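# Move bent steel straw from holder into lidded cup

## Task

Lift the bent steel straw out of its holder, flip it end for end, and feed its long straight section through the lid opening of the cup until it reaches the cup's bottom. The cup and the holder are not fixed and both must be standing upright at the end. The straw must stay in place on its own, without the robot holding it. Finally release the straw and pull the hands away.

## Robot and tools

Robot: two arms, left_arm and right_arm, on opposite sides of the table; left_arm's base is on the +y side. The names do not refer to image sides. Each arm ends in the same five-finger right hand, so hand axes and numbers mean the same on both. One reference image (a hand page) can be viewed with show_instructions.

Scene frame: origin on the table surface halfway between the arm bases, z up, table top at z = 0. Result lines give each hand point's position (m), orientation as quaternion w,x,y,z, and velocities (m/s, rad/s) in this frame. Printed positions can be slightly off, more so at long reach.

Hand point: a point fixed to the palm, 0.05 m in front of it, where the index pad and thumb tip meet in a pinch. Its +z runs along the straightened fingers (fingertips 0.06-0.07 m past the point), +y points out of the palm, +x runs across the palm toward the little finger. Sideways the hand extends 0.08 m on the little-finger side, and on the thumb side 0.02 m with the thumb in front of the palm or up to 0.09 m otherwise. A rigid wrist bracket on the little-finger side sits 0.03 m beyond the point along +y and 0.11 m across; it can collide.

The row: every command is one flat list of 28 numbers, each in [-1, 1], covering both arms even if one is idle. First 14 belong to left_arm: dx, dy, dz, rx, ry, rz, then the hand: little, ring, middle, index, thumb_bend, thumb_turn, force_limit, speed. The next 14 are the same for right_arm. Optionally 12 more values from 0 to 1 follow: joint stiffness multipliers, left's six joints then right's six, base to gripper; they persist until changed.

dx..rz are an offset, not a pose: a displacement from the hand point's measured pose at the start of the action (for a call's first action, the last pose reported in the scene), expressed in the hand point's own axes. 1.0 equals 0.6 m or 180 degrees. rx, ry, rz form a single rotation vector. All rows of an action are measured from that same start, not chained. Zeros keep an arm where it began.

Hand values are absolute targets. Fingers and thumb_bend: +1 straight/open, -1 curled/closed. thumb_turn: +1 beside the palm, -1 across the front facing the fingers. A pinch is roughly index -0.22, thumb_bend -0.75, thumb_turn -0.57. force_limit scales linearly from about 0 N (-1) to 10 N (+1) at the fingertip, 15 N for the two thumb motors; it only limits closing. speed goes from near zero (-1) to full (+1), where a full stroke takes 0.6 s. There is no 'unchanged' value: to keep a hand as is, resend its previous eight numbers, or, if none were sent yet, its hand_measured six plus hand_force_limit and hand_speed. A motor only starts when its target changes by at least 0.01. For a soft grip close at speed -0.9 or below. With the thumb swung in front, the whole hand can wrap objects 0.035-0.08 m thick; turn the thumb before reaching the object.

execute_actions(actions): a list of actions; each action is up to 15 rows, one row per 1/30 s step, and an action always lasts 15 steps (0.5 s), repeating its final row if shorter. An empty list just returns state and images. Per step, the commanded pose is clipped to within 100 mm and 16 degrees of the current pose, so big offsets need several actions; motion lags commands by about 0.17 s.

move(target, speed, stop_force, blocking): target is one 28-number row as above, offsets taken from the pose in the last result that showed one. Each hand point follows a straight path; paths finish together within 0.5-10 s. speed: top path speed in m/s, 0.002-0.5 (default 0.25); rotation up to twice that in rad/s. stop_force: one value in N, 9-40, for both arms; an arm's path stops when its wrist sensor feels that much extra resistance, then it backs off two steps and holds. Use it only very slowly, not for turning moves, not in the first 0.2 s, and omit it when leaving a contact. blocking=false returns after 0.5 s while motion continues (not allowed with stop_force); check with wait(0). The result adds a 'move:' line: done, off_target, moving, held, fault or contact per arm, plus limits (paced = clipped target, held = steps blocked), and distances to target.

wait(seconds 0-10) lets time run with last commands held. stop() brakes a running move. zoom_image(camera, region [x0, y0, x1, y1] pixels, at most 504x504) magnifies cam_high or cam_low (896x504) or cam_left_wrist or cam_right_wrist (504x504). finished_scene(scene) ends the scene permanently.

Result lines: 'Hand target' is where the controller now drives each hand; 'pose unreachable' means a clearance check altered that arm's command. Wrist force/torque are in the end-effector axes, with a fixed offset (up to ~4 N), noise (sd up to 2.4 N) and saturation near 50 N; pushing on a surface reads as force back toward the arm. hand_measured, hand_stopped_by (moving, target, force, stalled, fault) and hand_load_n list the six motors in send order; positive load pushes a finger open; a dropped object shows loads near zero.

Avoid: arms striking or pressing each other; knocking anything off the table or over (cup and holder must remain upright); dropping the straw; pressing hard with a stiff arm, which can trigger a fault. A 150 N external force or joint torque over its limit (133 N m shoulder and elbow joints, 24.9 N m wrist joints) freezes that arm for 10 s. Held loads heat motors: MOTOR HOT from 70 °C, OVER-TEMPERATURE FAULT at 85 °C. Loose objects may occasionally get nudged.

Each tool is called after "Request:" as name(argument=value, ...), one argument or row to a line, values as JSON.

Reference images:

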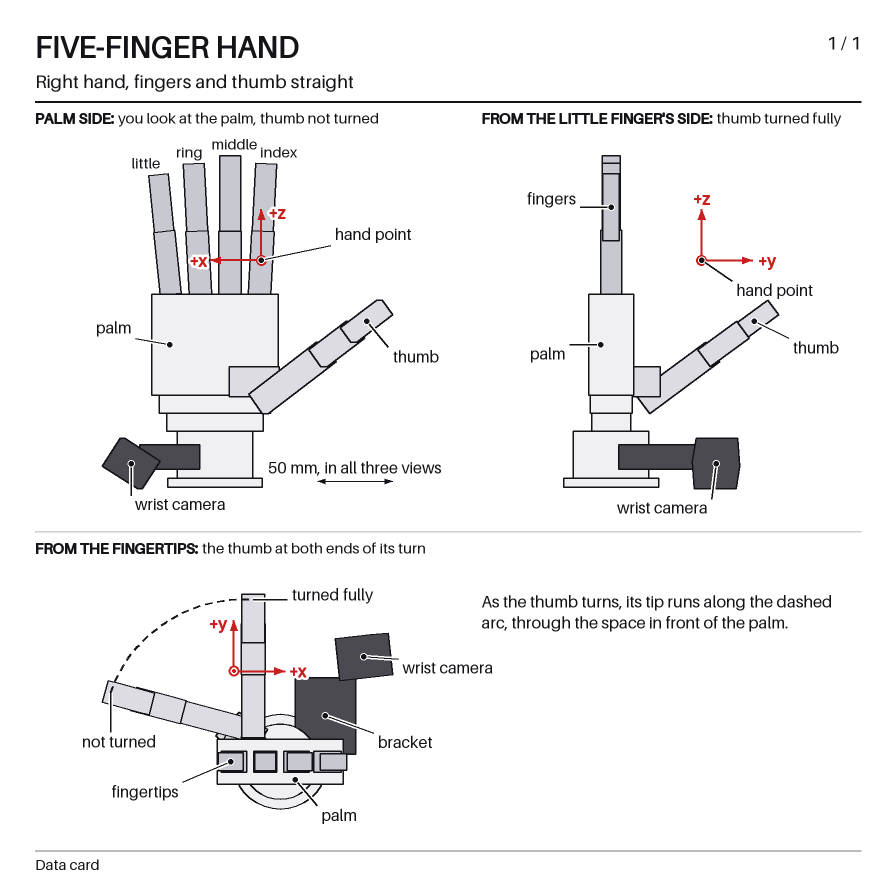

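## Session

Request:
execute_actions(
  actions=[],
)

Scene clock: 0.00 s.
left_arm: end_effector_position=(+0.3074, +0.4597, +0.4864) hand_measured=(+1.000, +1.000, +1.000, +1.000, +1.000, +1.000) hand_load_n=(+0.0, +0.0, +0.0, +0.0, +0.0, +0.0) hand_stopped_by=(target, target, target, target, target, target) hand_force_limit=0.00 hand_speed=-0.80 end_effector_quat_wxyz=(+0.018, +0.359, +0.933, -0.014) end_effector_velocity=(-0.000, -0.000, +0.000) end_effector_angular_velocity=(-0.001, +0.000, +0.000) | right_arm: end_effector_position=(+0.1223, -0.2645, +0.4871) hand_measured=(+1.000, +1.000, +1.000, +1.000, +1.000, +1.000) hand_load_n=(+0.0, +0.0, +0.0, +0.0, +0.0, +0.0) hand_stopped_by=(target, target, target, target, target, target) hand_force_limit=0.00 hand_speed=-0.80 end_effector_quat_wxyz=(+0.009, -0.313, +0.950, +0.001) end_effector_velocity=(-0.000, -0.000, +0.000) end_effector_angular_velocity=(+0.000, -0.001, +0.000)
Joint positions: left_arm=[ 0.561 -1.74   1.323  1.942  1.571 -1.863] | right_arm=[-1.197 -1.751  1.336  1.968  1.568 -1.882]
Joint velocities: left_arm=[-0.    -0.    -0.001  0.001  0.001 -0.   ] | right_arm=[-0.001 -0.001  0.    -0.001  0.    -0.001]
Wrist force (N, on the end effector, along its own x y z axes, offset not removed): no reading
Wrist torque (N m, same axes, about the end effector's origin, offset not removed): no reading
Hand target (left_arm): +0.307, +0.460, +0.486; +0.018, +0.359, +0.933, -0.014
Hand target (right_arm): +0.122, -0.264, +0.487; +0.009, -0.313, +0.950, +0.001
Joint stiffness scale: left_arm=[1. 1. 1. 1. 1. 1.] | right_arm=[1. 1. 1. 1. 1. 1.]

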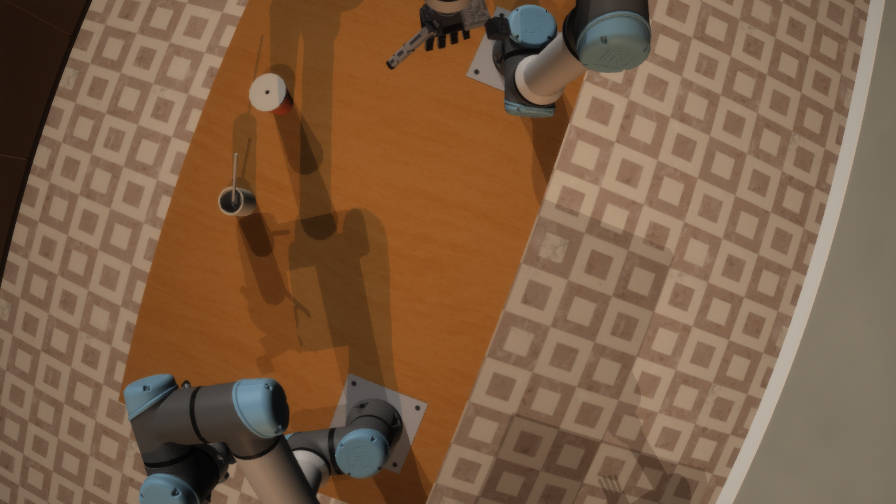

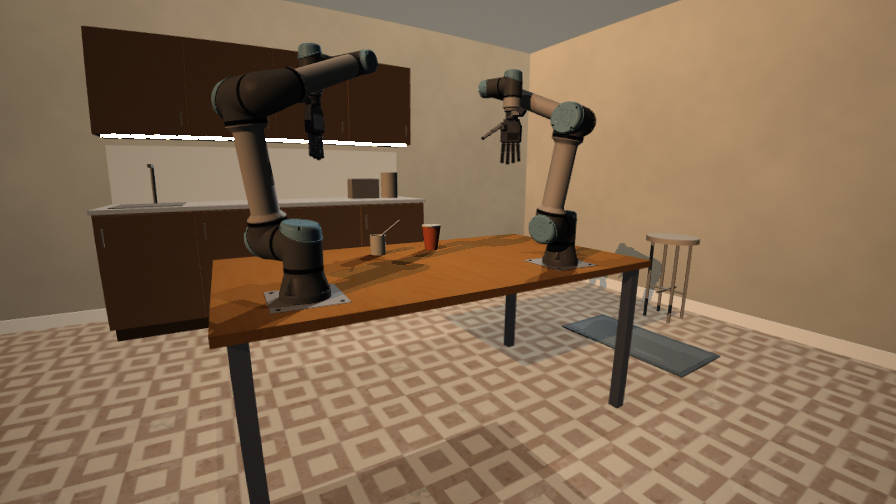

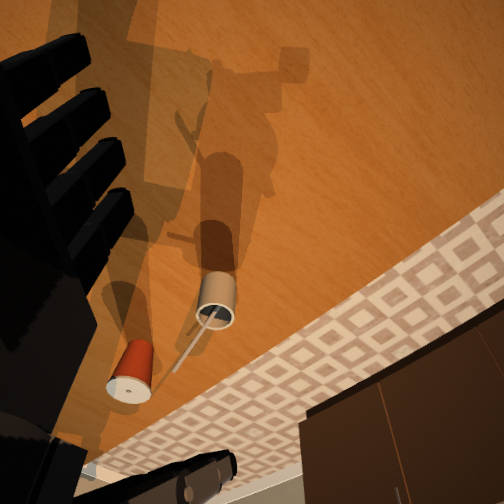

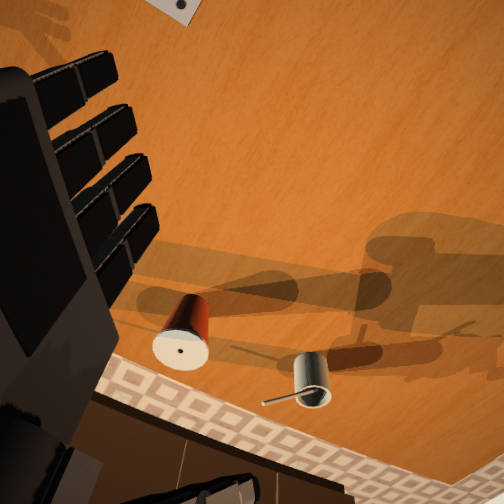

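Request:
zoom_image(
  camera="cam_low",
  region=[350,200,470,270],
)

Request:
zoom_image(
  camera="cam_high",
  region=[180,60,340,230],
)

Region (350, 200, 470, 270) of cam_low's 896x504 image, scaled by 4.200, with more detail than that image has; it fills the top 294 rows of this view, and the rest is white.

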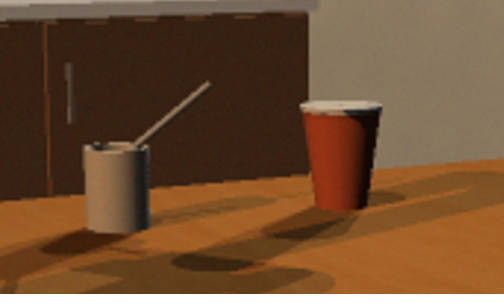

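Region (180, 60, 340, 230) of cam_high's 896x504 image, scaled by 2.965, with more detail than that image has; it fills the left 474 columns of this view, and the rest is white.

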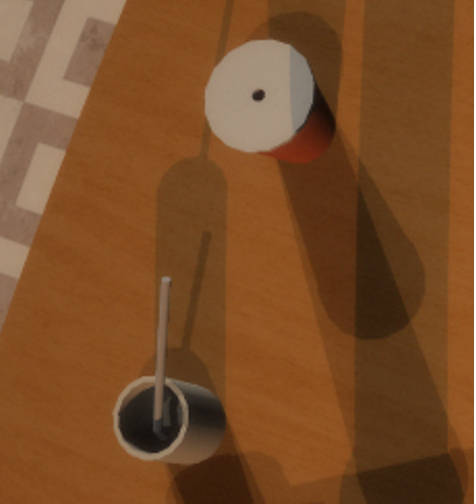

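Request:
move(
  target=[0,0,0,0,0,0,1,1,1,1,1,1,0,-0.8,-0.58,0.117,0.278,0.544,-0.065,-0.399,1,1,1,0.4,-0.3,-0.57,0.5,0.5],
  speed=0.3,
)

Scene clock: 21.90 s.
left_arm: end_effector_position=(+0.3074, +0.4597, +0.4864) hand_measured=(+1.000, +1.000, +1.000, +1.000, +1.000, +1.000) hand_load_n=(+0.0, +0.0, +0.0, +0.0, +0.0, +0.0) hand_stopped_by=(target, target, target, target, target, target) hand_force_limit=0.00 hand_speed=-0.80 end_effector_quat_wxyz=(+0.018, +0.359, +0.933, -0.014) end_effector_velocity=(+0.000, +0.000, +0.000) end_effector_angular_velocity=(+0.000, -0.001, -0.001) | right_arm: end_effector_position=(+0.2281, -0.1435, +0.4124) hand_measured=(+1.000, +1.000, +1.000, +0.400, -0.300, -0.570) hand_load_n=(+0.0, +0.0, +0.0, +0.0, +0.0, +0.0) hand_stopped_by=(target, target, target, target, target, target) hand_force_limit=0.50 hand_speed=0.50 end_effector_quat_wxyz=(+0.162, -0.534, +0.759, -0.336) end_effector_velocity=(+0.001, -0.001, +0.000) end_effector_angular_velocity=(-0.002, -0.000, -0.001)
Joint positions: left_arm=[ 0.561 -1.74   1.323  1.942  1.571 -1.863] | right_arm=[-0.519 -1.271  1.079  1.704  2.334 -1.819]
Joint velocities: left_arm=[ 0.    -0.     0.     0.    -0.001  0.001] | right_arm=[-0.002 -0.     0.     0.001  0.001 -0.001]
Wrist force (N, on the end effector, along its own x y z axes, offset not removed): left_arm=[2.1 0.2 1.7] | right_arm=[4.5 -1.5 0.2]
Wrist torque (N m, same axes, about the end effector's origin, offset not removed): left_arm=[-0.05 -0.50 0.20] | right_arm=[-0.11 -0.74 0.31]
Hand target (left_arm): +0.307, +0.460, +0.486; +0.018, +0.359, +0.933, -0.014
Hand target (right_arm): +0.228, -0.144, +0.413; +0.162, -0.533, +0.759, -0.336
Off the commanded pose (left_arm): 0.000 m, 0 deg.
Off the commanded pose (right_arm): 0.215 m, 67 deg; position and orientation clipped at the last step of the last action.
Joint stiffness scale: left_arm=[1. 1. 1. 1. 1. 1.] | right_arm=[1. 1. 1. 1. 1. 1.]
move: held (right_arm); limits=paced,held; held on 60 of 117 steps (right_arm), including the last (right_arm)
pose unreachable (right arm): on one or more control steps of this call, first in action 0 (counted from 0), this arm could not follow its commanded pose, so it was not sent that pose on those steps. On the call's last step it was still not sent that pose. It may still have moved: this result reports where it is.
cause: the commanded pose would bring two parts of the arm too close to each other (joints 4 (wrist 1) to 6 (wrist 3) lie between them).

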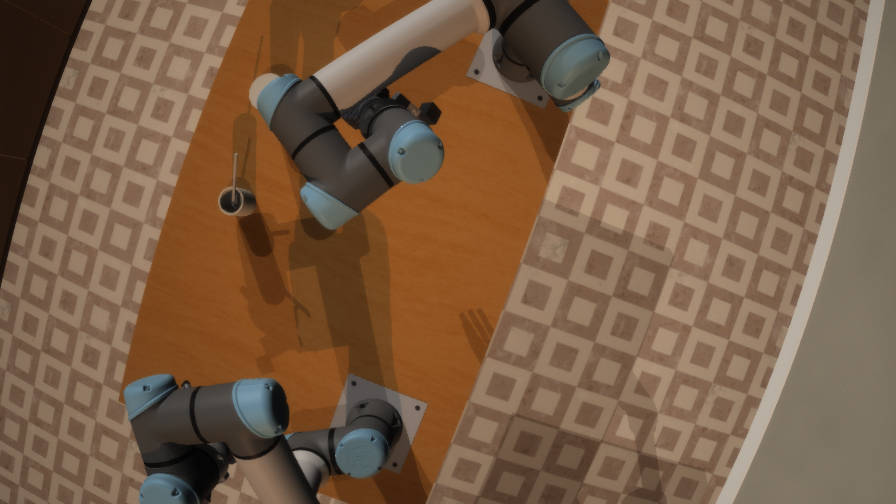

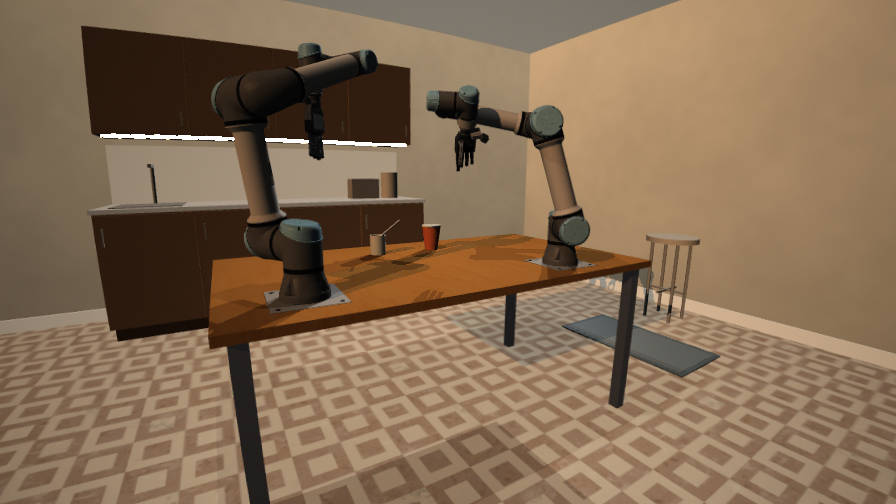

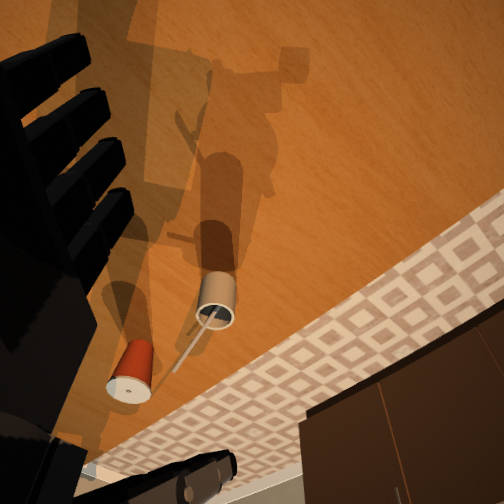

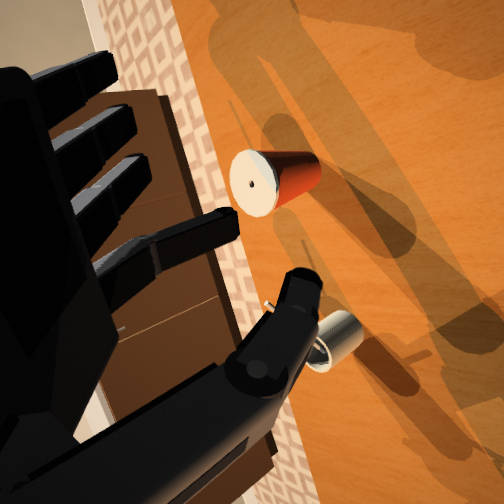

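Request:
move(
  target=[-0.281,-0.33,0.144,0,0,-0.733,1,1,1,0.4,-0.3,-0.57,0.5,0.5,0.46,-0.1,0.17,-0.25,0.03,0.18,1,1,1,0.4,-0.3,-0.57,0.5,0.5],
  speed=0.4,
)

Request:
move(
  target=[0.2,-0.12,0.15,0.5,0,0,1,1,1,0.4,-0.3,-0.57,0.5,0.5,0,0,0,0,0,0,1,1,1,0.4,-0.3,-0.57,0.5,0.5],
  speed=0.3,
)

Scene clock: 42.97 s.
left_arm: end_effector_position=(+0.3011, +0.1978, +0.4109) hand_measured=(+1.000, +1.000, +1.000, +0.400, -0.300, -0.570) hand_load_n=(+0.0, +0.0, +0.0, +0.0, +0.0, +0.0) hand_stopped_by=(target, target, target, target, target, target) hand_force_limit=0.50 hand_speed=0.50 end_effector_quat_wxyz=(+0.006, +0.705, -0.709, +0.022) end_effector_velocity=(+0.000, -0.001, -0.001) end_effector_angular_velocity=(+0.005, +0.001, +0.016) | right_arm: end_effector_position=(+0.2284, -0.4433, +0.4120) hand_measured=(+1.000, +1.000, +1.000, +0.400, -0.300, -0.570) hand_load_n=(+0.0, +0.0, +0.0, +0.0, +0.0, +0.0) hand_stopped_by=(target, target, target, target, target, target) hand_force_limit=0.50 hand_speed=0.50 end_effector_quat_wxyz=(+0.000, -0.312, +0.950, +0.005) end_effector_velocity=(-0.001, -0.001, -0.000) end_effector_angular_velocity=(+0.005, +0.002, +0.004)
Joint positions: left_arm=[ 0.48  -1.085  0.749  1.862  1.568 -4.245] | right_arm=[-2.083 -1.766  1.557  1.787  1.564 -2.767]
Joint velocities: left_arm=[-0.     0.003  0.001  0.001 -0.002 -0.016] | right_arm=[-0.01  -0.     0.003  0.002 -0.003 -0.014]
Wrist force (N, on the end effector, along its own x y z axes, offset not removed): left_arm=[1.1 -1.0 -1.5] | right_arm=[2.0 -2.4 0.3]
Wrist torque (N m, same axes, about the end effector's origin, offset not removed): left_arm=[-0.12 -0.18 0.15] | right_arm=[-0.24 -0.41 0.03]
Hand target (left_arm): +0.302, +0.196, +0.411; +0.005, +0.706, -0.708, +0.023
Hand target (right_arm): +0.228, -0.443, +0.411; -0.001, -0.312, +0.950, +0.008
Off the commanded pose (left_arm): 0.002 m, 0 deg.
Off the commanded pose (right_arm): 0.001 m, 1 deg.
Joint stiffness scale: left_arm=[1. 1. 1. 1. 1. 1.] | right_arm=[1. 1. 1. 1. 1. 1.]
move: done

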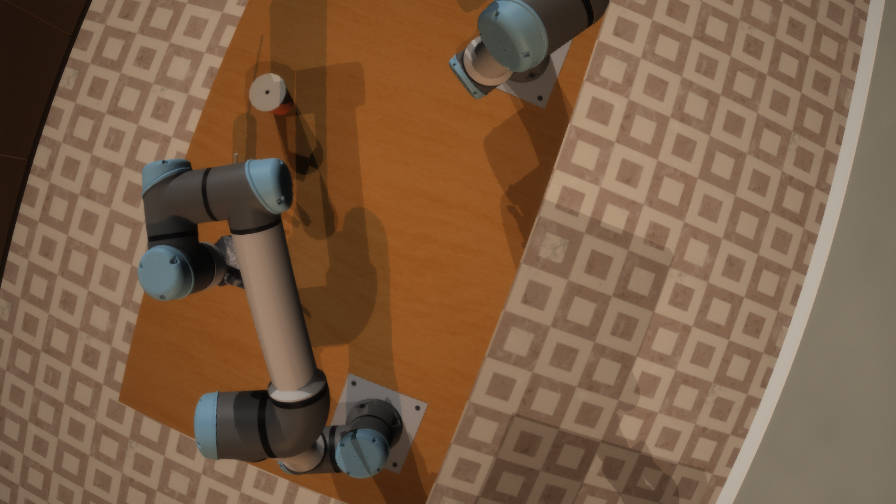

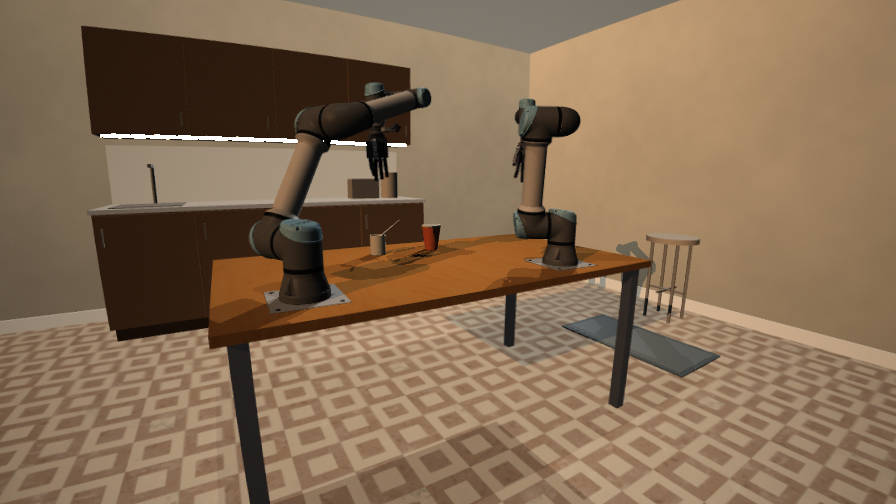

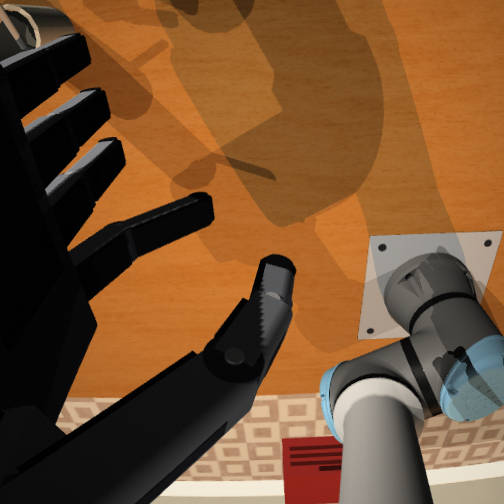

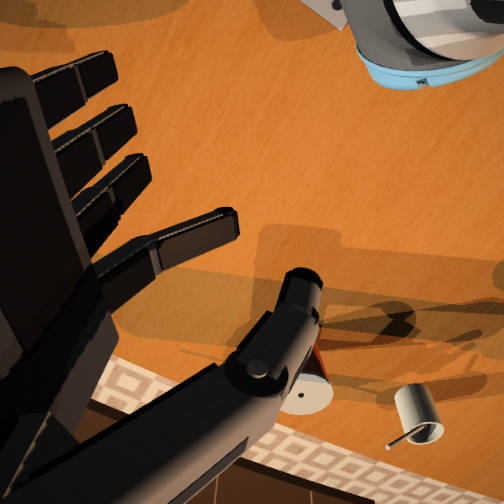

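Scene clock: 46.33 s.
left_arm: end_effector_position=(+0.3739, +0.0728, +0.3300) hand_measured=(+1.000, +1.000, +1.000, +0.400, -0.300, -0.570) hand_load_n=(+0.0, +0.0, +0.0, +0.0, +0.0, +0.0) hand_stopped_by=(target, target, target, target, target, target) hand_force_limit=0.50 hand_speed=0.50 end_effector_quat_wxyz=(+0.466, -0.496, +0.511, -0.525) end_effector_velocity=(+0.002, +0.000, +0.001) end_effector_angular_velocity=(-0.005, -0.003, +0.004) | right_arm: end_effector_position=(+0.2284, -0.4434, +0.4120) hand_measured=(+1.000, +1.000, +1.000, +0.400, -0.300, -0.570) hand_load_n=(+0.0, +0.0, +0.0, +0.0, +0.0, +0.0) hand_stopped_by=(target, target, target, target, target, target) hand_force_limit=0.50 hand_speed=0.50 end_effector_quat_wxyz=(+0.000, -0.312, +0.950, +0.005) end_effector_velocity=(+0.000, +0.000, -0.000) end_effector_angular_velocity=(-0.001, -0.001, +0.002)
Joint positions: left_arm=[-0.061 -1.062  1.529  1.495  0.016 -5.149] | right_arm=[-2.084 -1.766  1.557  1.787  1.564 -2.768]
Joint velocities: left_arm=[ 0.004  0.004  0.021  0.077 -0.003 -0.106] | right_arm=[ 0.002 -0.     0.001 -0.002  0.    -0.001]
Wrist force (N, on the end effector, along its own x y z axes, offset not removed): left_arm=[1.2 -2.2 -0.8] | right_arm=[0.0 1.7 -1.9]
Wrist torque (N m, same axes, about the end effector's origin, offset not removed): left_arm=[-0.23 -0.17 0.09] | right_arm=[0.54 -0.08 -0.24]
Hand target (left_arm): +0.375, +0.073, +0.328; +0.469, -0.495, +0.512, -0.523
Hand target (right_arm): +0.228, -0.443, +0.412; +0.000, -0.312, +0.950, +0.005
Off the commanded pose (left_arm): 0.003 m, 4 deg.
Off the commanded pose (right_arm): 0.000 m, 0 deg.
Joint stiffness scale: left_arm=[1. 1. 1. 1. 1. 1.] | right_arm=[1. 1. 1. 1. 1. 1.]
move: off_target (left_arm)

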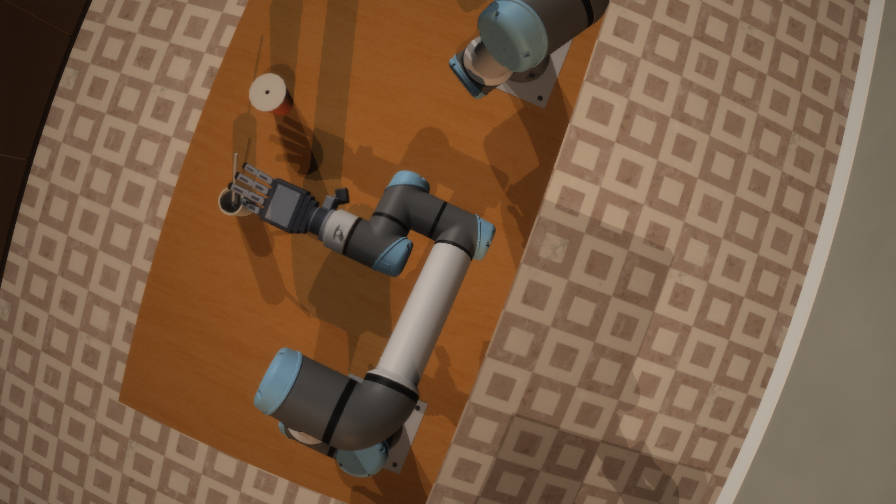

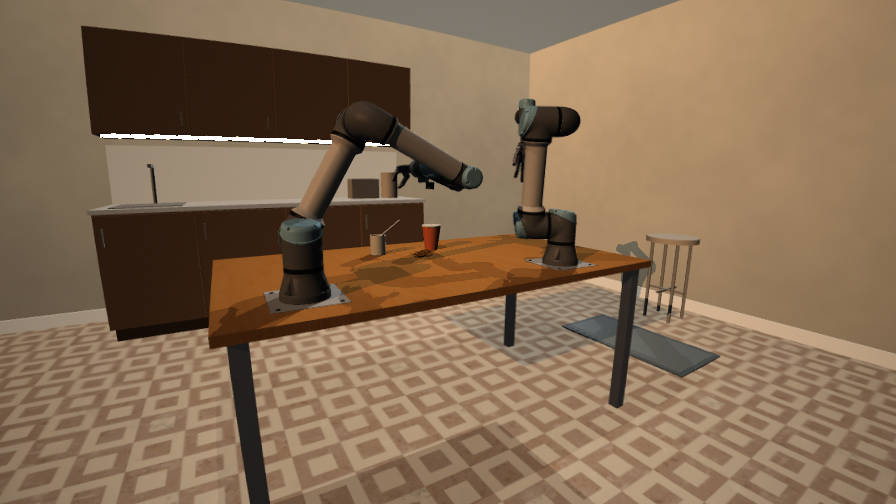

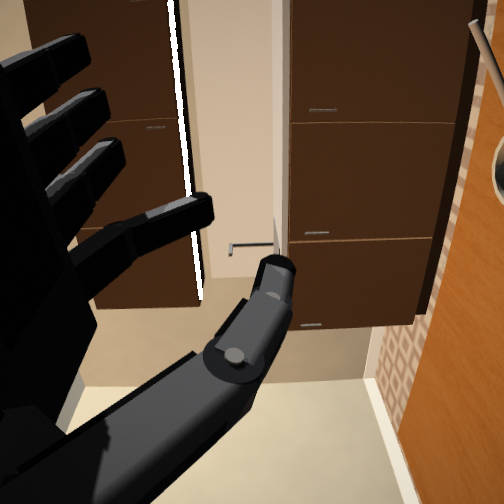

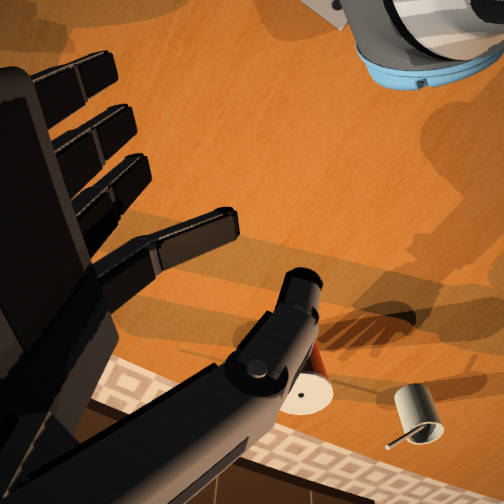

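Request:
move(
  target=[0.055,0.115,0.075,-0.107,0.039,-0.22,1,1,1,0.4,-0.3,-0.57,0.5,0.5,0,0,0,0,0,0,1,1,1,0.4,-0.3,-0.57,0.5,0.5],
  speed=0.15,
)

Scene clock: 54.77 s.
left_arm: end_effector_position=(+0.4145, +0.0324, +0.2619) hand_measured=(+1.000, +1.000, +1.000, +0.400, -0.300, -0.570) hand_load_n=(+0.0, +0.0, +0.0, +0.0, +0.0, +0.0) hand_stopped_by=(target, target, target, target, target, target) hand_force_limit=0.50 hand_speed=0.50 end_effector_quat_wxyz=(-0.144, +0.677, -0.419, +0.588) end_effector_velocity=(-0.001, -0.004, -0.002) end_effector_angular_velocity=(-0.015, +0.002, -0.014) | right_arm: end_effector_position=(+0.2284, -0.4434, +0.4120) hand_measured=(+1.000, +1.000, +1.000, +0.400, -0.300, -0.570) hand_load_n=(+0.0, +0.0, +0.0, +0.0, +0.0, +0.0) hand_stopped_by=(target, target, target, target, target, target) hand_force_limit=0.50 hand_speed=0.50 end_effector_quat_wxyz=(+0.000, -0.312, +0.950, +0.005) end_effector_velocity=(-0.000, -0.000, +0.000) end_effector_angular_velocity=(-0.001, +0.000, -0.002)
Joint positions: left_arm=[ 0.129 -1.309  1.565  0.336  0.5   -4.452] | right_arm=[-2.084 -1.766  1.557  1.787  1.564 -2.768]
Joint velocities: left_arm=[ 0.002 -0.006  0.012 -0.031  0.015  0.011] | right_arm=[-0.001 -0.    -0.001  0.001  0.001  0.001]
Wrist force (N, on the end effector, along its own x y z axes, offset not removed): left_arm=[-0.7 -2.0 0.4] | right_arm=[2.4 -1.1 -0.3]
Wrist torque (N m, same axes, about the end effector's origin, offset not removed): left_arm=[-0.41 -0.02 -0.04] | right_arm=[-0.16 -0.42 -0.02]
Hand target (left_arm): +0.415, +0.034, +0.261; -0.143, +0.677, -0.419, +0.588
Hand target (right_arm): +0.228, -0.443, +0.412; +0.000, -0.312, +0.950, +0.005
Off the commanded pose (left_arm): 0.001 m, 0 deg.
Off the commanded pose (right_arm): 0.000 m, 0 deg.
Joint stiffness scale: left_arm=[1. 1. 1. 1. 1. 1.] | right_arm=[1. 1. 1. 1. 1. 1.]
move: done

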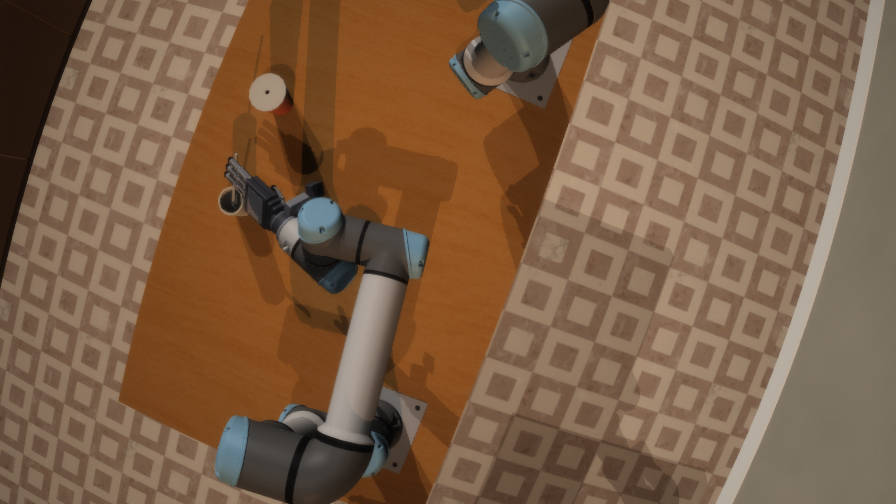

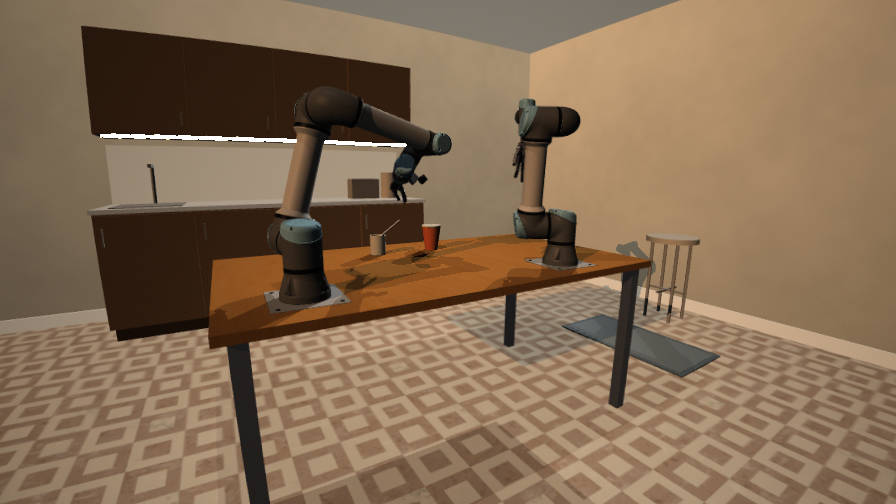

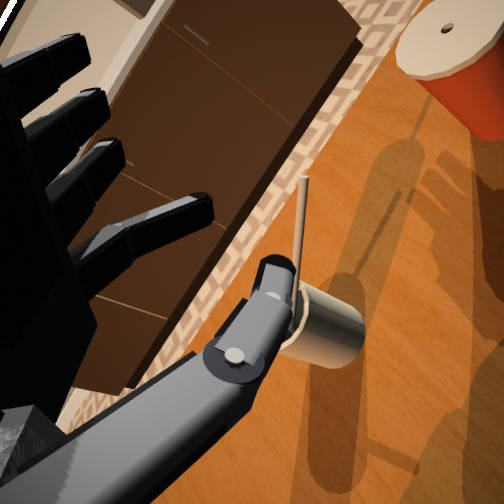

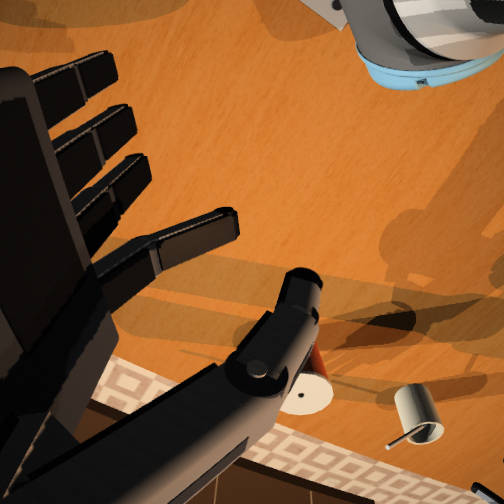

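Request:
move(
  target=[-0.115,0.09,0.075,0,0,0,1,1,1,0.4,-0.3,-0.57,0.5,0.5,0,0,0,0,0,0,1,1,1,0.4,-0.3,-0.57,0.5,0.5],
  speed=0.15,
)

Scene clock: 62.10 s.
left_arm: end_effector_position=(+0.4363, +0.0350, +0.1701) hand_measured=(+1.000, +1.000, +1.000, +0.400, -0.300, -0.570) hand_load_n=(+0.0, +0.0, +0.0, +0.0, +0.0, +0.0) hand_stopped_by=(target, target, target, target, target, target) hand_force_limit=0.50 hand_speed=0.50 end_effector_quat_wxyz=(-0.141, +0.677, -0.417, +0.589) end_effector_velocity=(+0.002, -0.002, -0.002) end_effector_angular_velocity=(-0.008, -0.004, -0.002) | right_arm: end_effector_position=(+0.2284, -0.4434, +0.4120) hand_measured=(+1.000, +1.000, +1.000, +0.400, -0.300, -0.570) hand_load_n=(+0.0, +0.0, +0.0, +0.0, +0.0, +0.0) hand_stopped_by=(target, target, target, target, target, target) hand_force_limit=0.50 hand_speed=0.50 end_effector_quat_wxyz=(+0.000, -0.312, +0.950, +0.005) end_effector_velocity=(-0.000, +0.000, -0.000) end_effector_angular_velocity=(-0.000, -0.001, +0.001)
Joint positions: left_arm=[ 0.18  -1.23   1.704  0.065  0.543 -4.398] | right_arm=[-2.084 -1.766  1.557  1.787  1.564 -2.768]
Joint velocities: left_arm=[ 0.003  0.003  0.003 -0.022  0.003  0.009] | right_arm=[ 0.001 -0.     0.    -0.001 -0.     0.   ]
Wrist force (N, on the end effector, along its own x y z axes, offset not removed): left_arm=[-1.2 -1.0 1.2] | right_arm=[0.9 1.8 2.4]
Wrist torque (N m, same axes, about the end effector's origin, offset not removed): left_arm=[-0.28 0.01 0.03] | right_arm=[0.35 -0.27 0.00]
Hand target (left_arm): +0.437, +0.037, +0.166; -0.144, +0.677, -0.419, +0.588
Hand target (right_arm): +0.228, -0.443, +0.412; +0.000, -0.312, +0.950, +0.005
Off the commanded pose (left_arm): 0.004 m, 0 deg.
Off the commanded pose (right_arm): 0.000 m, 0 deg.
Joint stiffness scale: left_arm=[1. 1. 1. 1. 1. 1.] | right_arm=[1. 1. 1. 1. 1. 1.]
move: off_target (left_arm)

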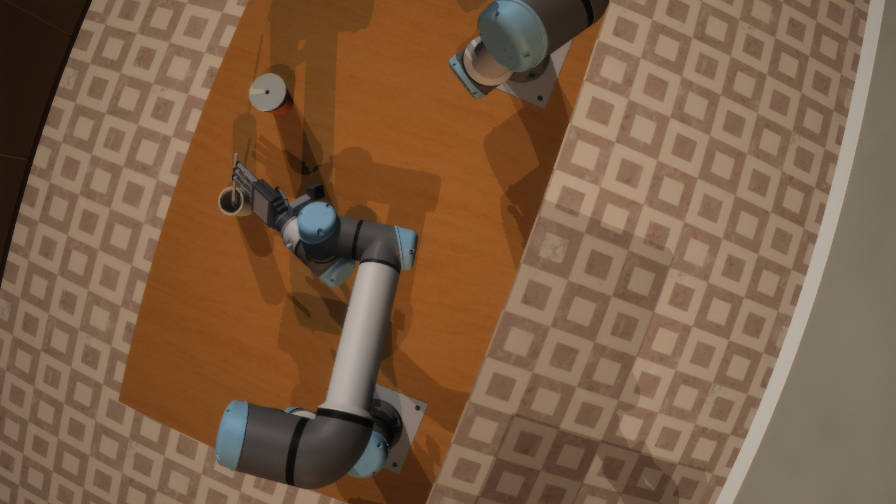

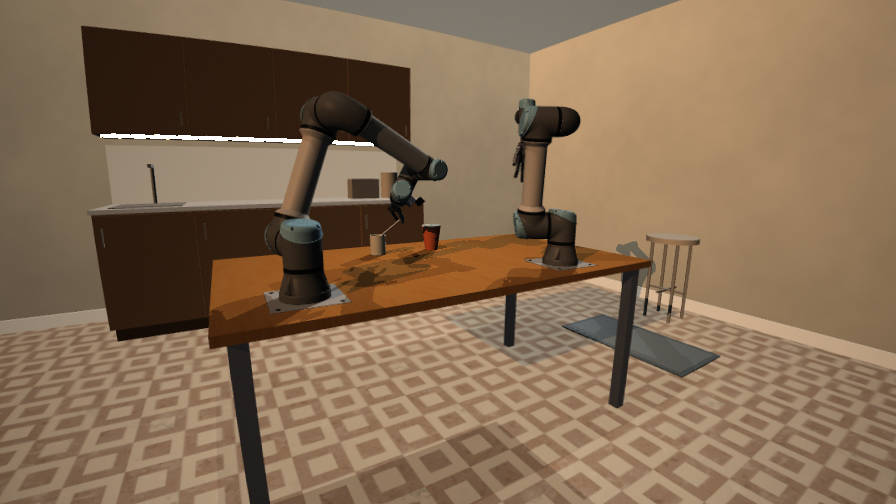

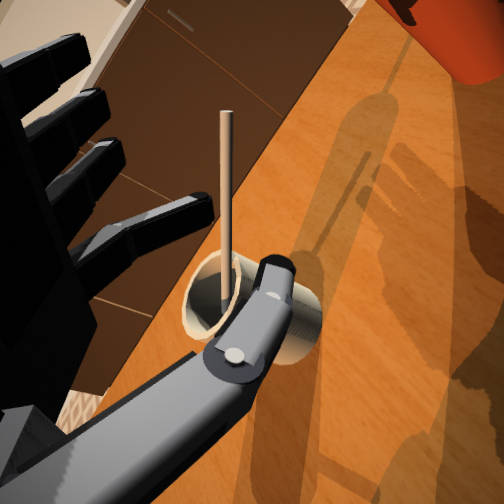

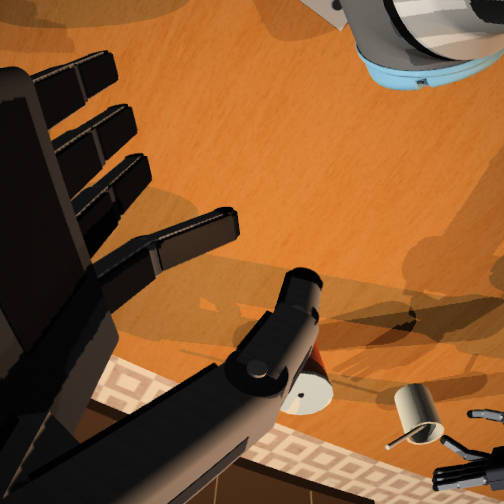

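Request:
move(
  target=[0,0,0,0,0,0,1,1,1,-0.2,-0.75,-0.57,0.5,0.5,0,0,0,0,0,0,1,1,1,0.4,-0.3,-0.57,0.5,0.5],
)

Scene clock: 66.07 s.
left_arm: end_effector_position=(+0.4364, +0.0351, +0.1696) hand_measured=(+1.000, +1.000, +1.000, -0.200, -0.750, -0.570) hand_load_n=(+0.0, +0.0, +0.0, +0.0, +0.0, +0.0) hand_stopped_by=(target, target, target, target, target, target) hand_force_limit=0.50 hand_speed=0.50 end_effector_quat_wxyz=(-0.142, +0.677, -0.417, +0.589) end_effector_velocity=(+0.000, +0.001, +0.000) end_effector_angular_velocity=(+0.002, +0.001, +0.001) | right_arm: end_effector_position=(+0.2284, -0.4434, +0.4120) hand_measured=(+1.000, +1.000, +1.000, +0.400, -0.300, -0.570) hand_load_n=(+0.0, +0.0, +0.0, +0.0, +0.0, +0.0) hand_stopped_by=(target, target, target, target, target, target) hand_force_limit=0.50 hand_speed=0.50 end_effector_quat_wxyz=(+0.000, -0.312, +0.950, +0.005) end_effector_velocity=(-0.000, -0.000, +0.000) end_effector_angular_velocity=(-0.001, +0.000, -0.001)
Joint positions: left_arm=[ 0.18  -1.229  1.704  0.064  0.544 -4.397] | right_arm=[-2.084 -1.766  1.557  1.787  1.564 -2.768]
Joint velocities: left_arm=[ 0.    -0.    -0.001  0.004 -0.    -0.001] | right_arm=[-0.    -0.001 -0.     0.001  0.001  0.001]
Wrist force (N, on the end effector, along its own x y z axes, offset not removed): left_arm=[0.8 -1.0 0.0] | right_arm=[1.1 -2.2 0.3]
Wrist torque (N m, same axes, about the end effector's origin, offset not removed): left_arm=[-0.16 -0.15 0.09] | right_arm=[-0.26 -0.36 -0.23]
Hand target (left_arm): +0.436, +0.035, +0.170; -0.141, +0.677, -0.417, +0.589
Hand target (right_arm): +0.228, -0.443, +0.412; +0.000, -0.312, +0.950, +0.005
Off the commanded pose (left_arm): 0.001 m, 0 deg.
Off the commanded pose (right_arm): 0.000 m, 0 deg.
Joint stiffness scale: left_arm=[1. 1. 1. 1. 1. 1.] | right_arm=[1. 1. 1. 1. 1. 1.]
move: done

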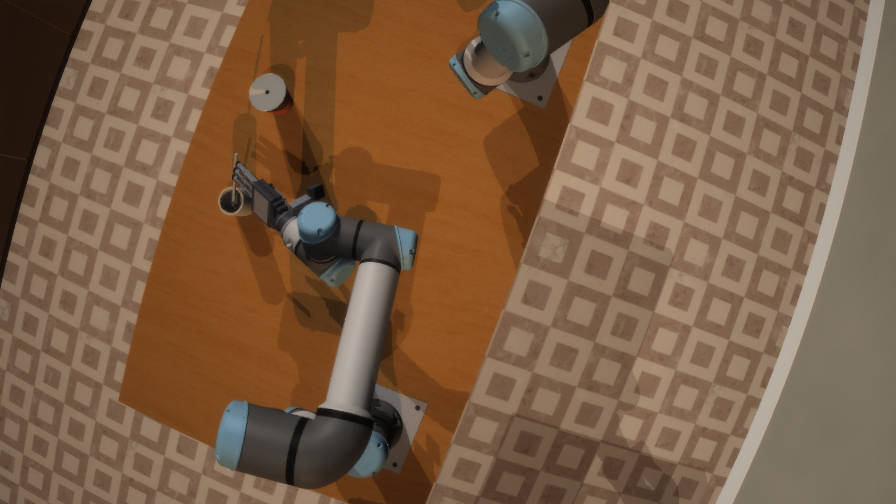

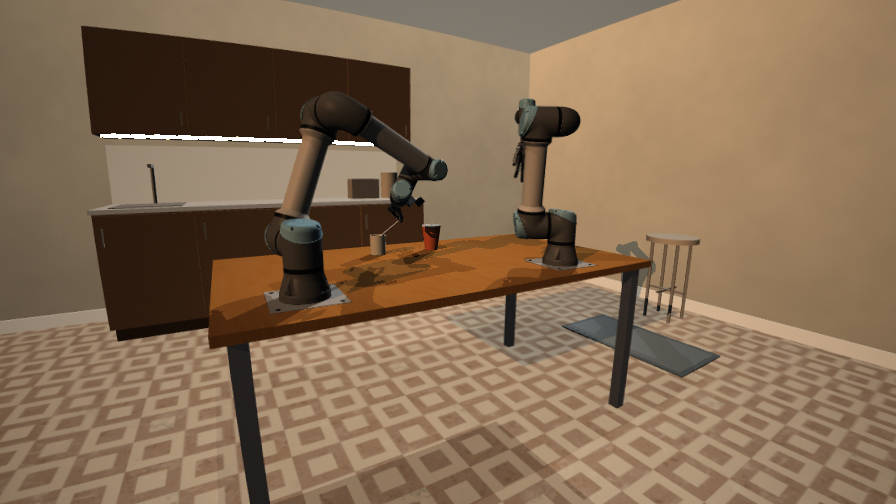

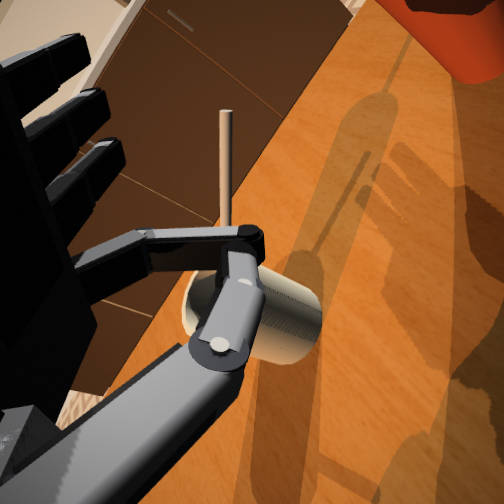

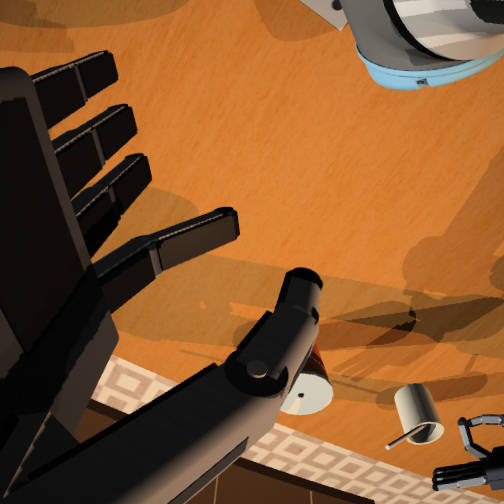

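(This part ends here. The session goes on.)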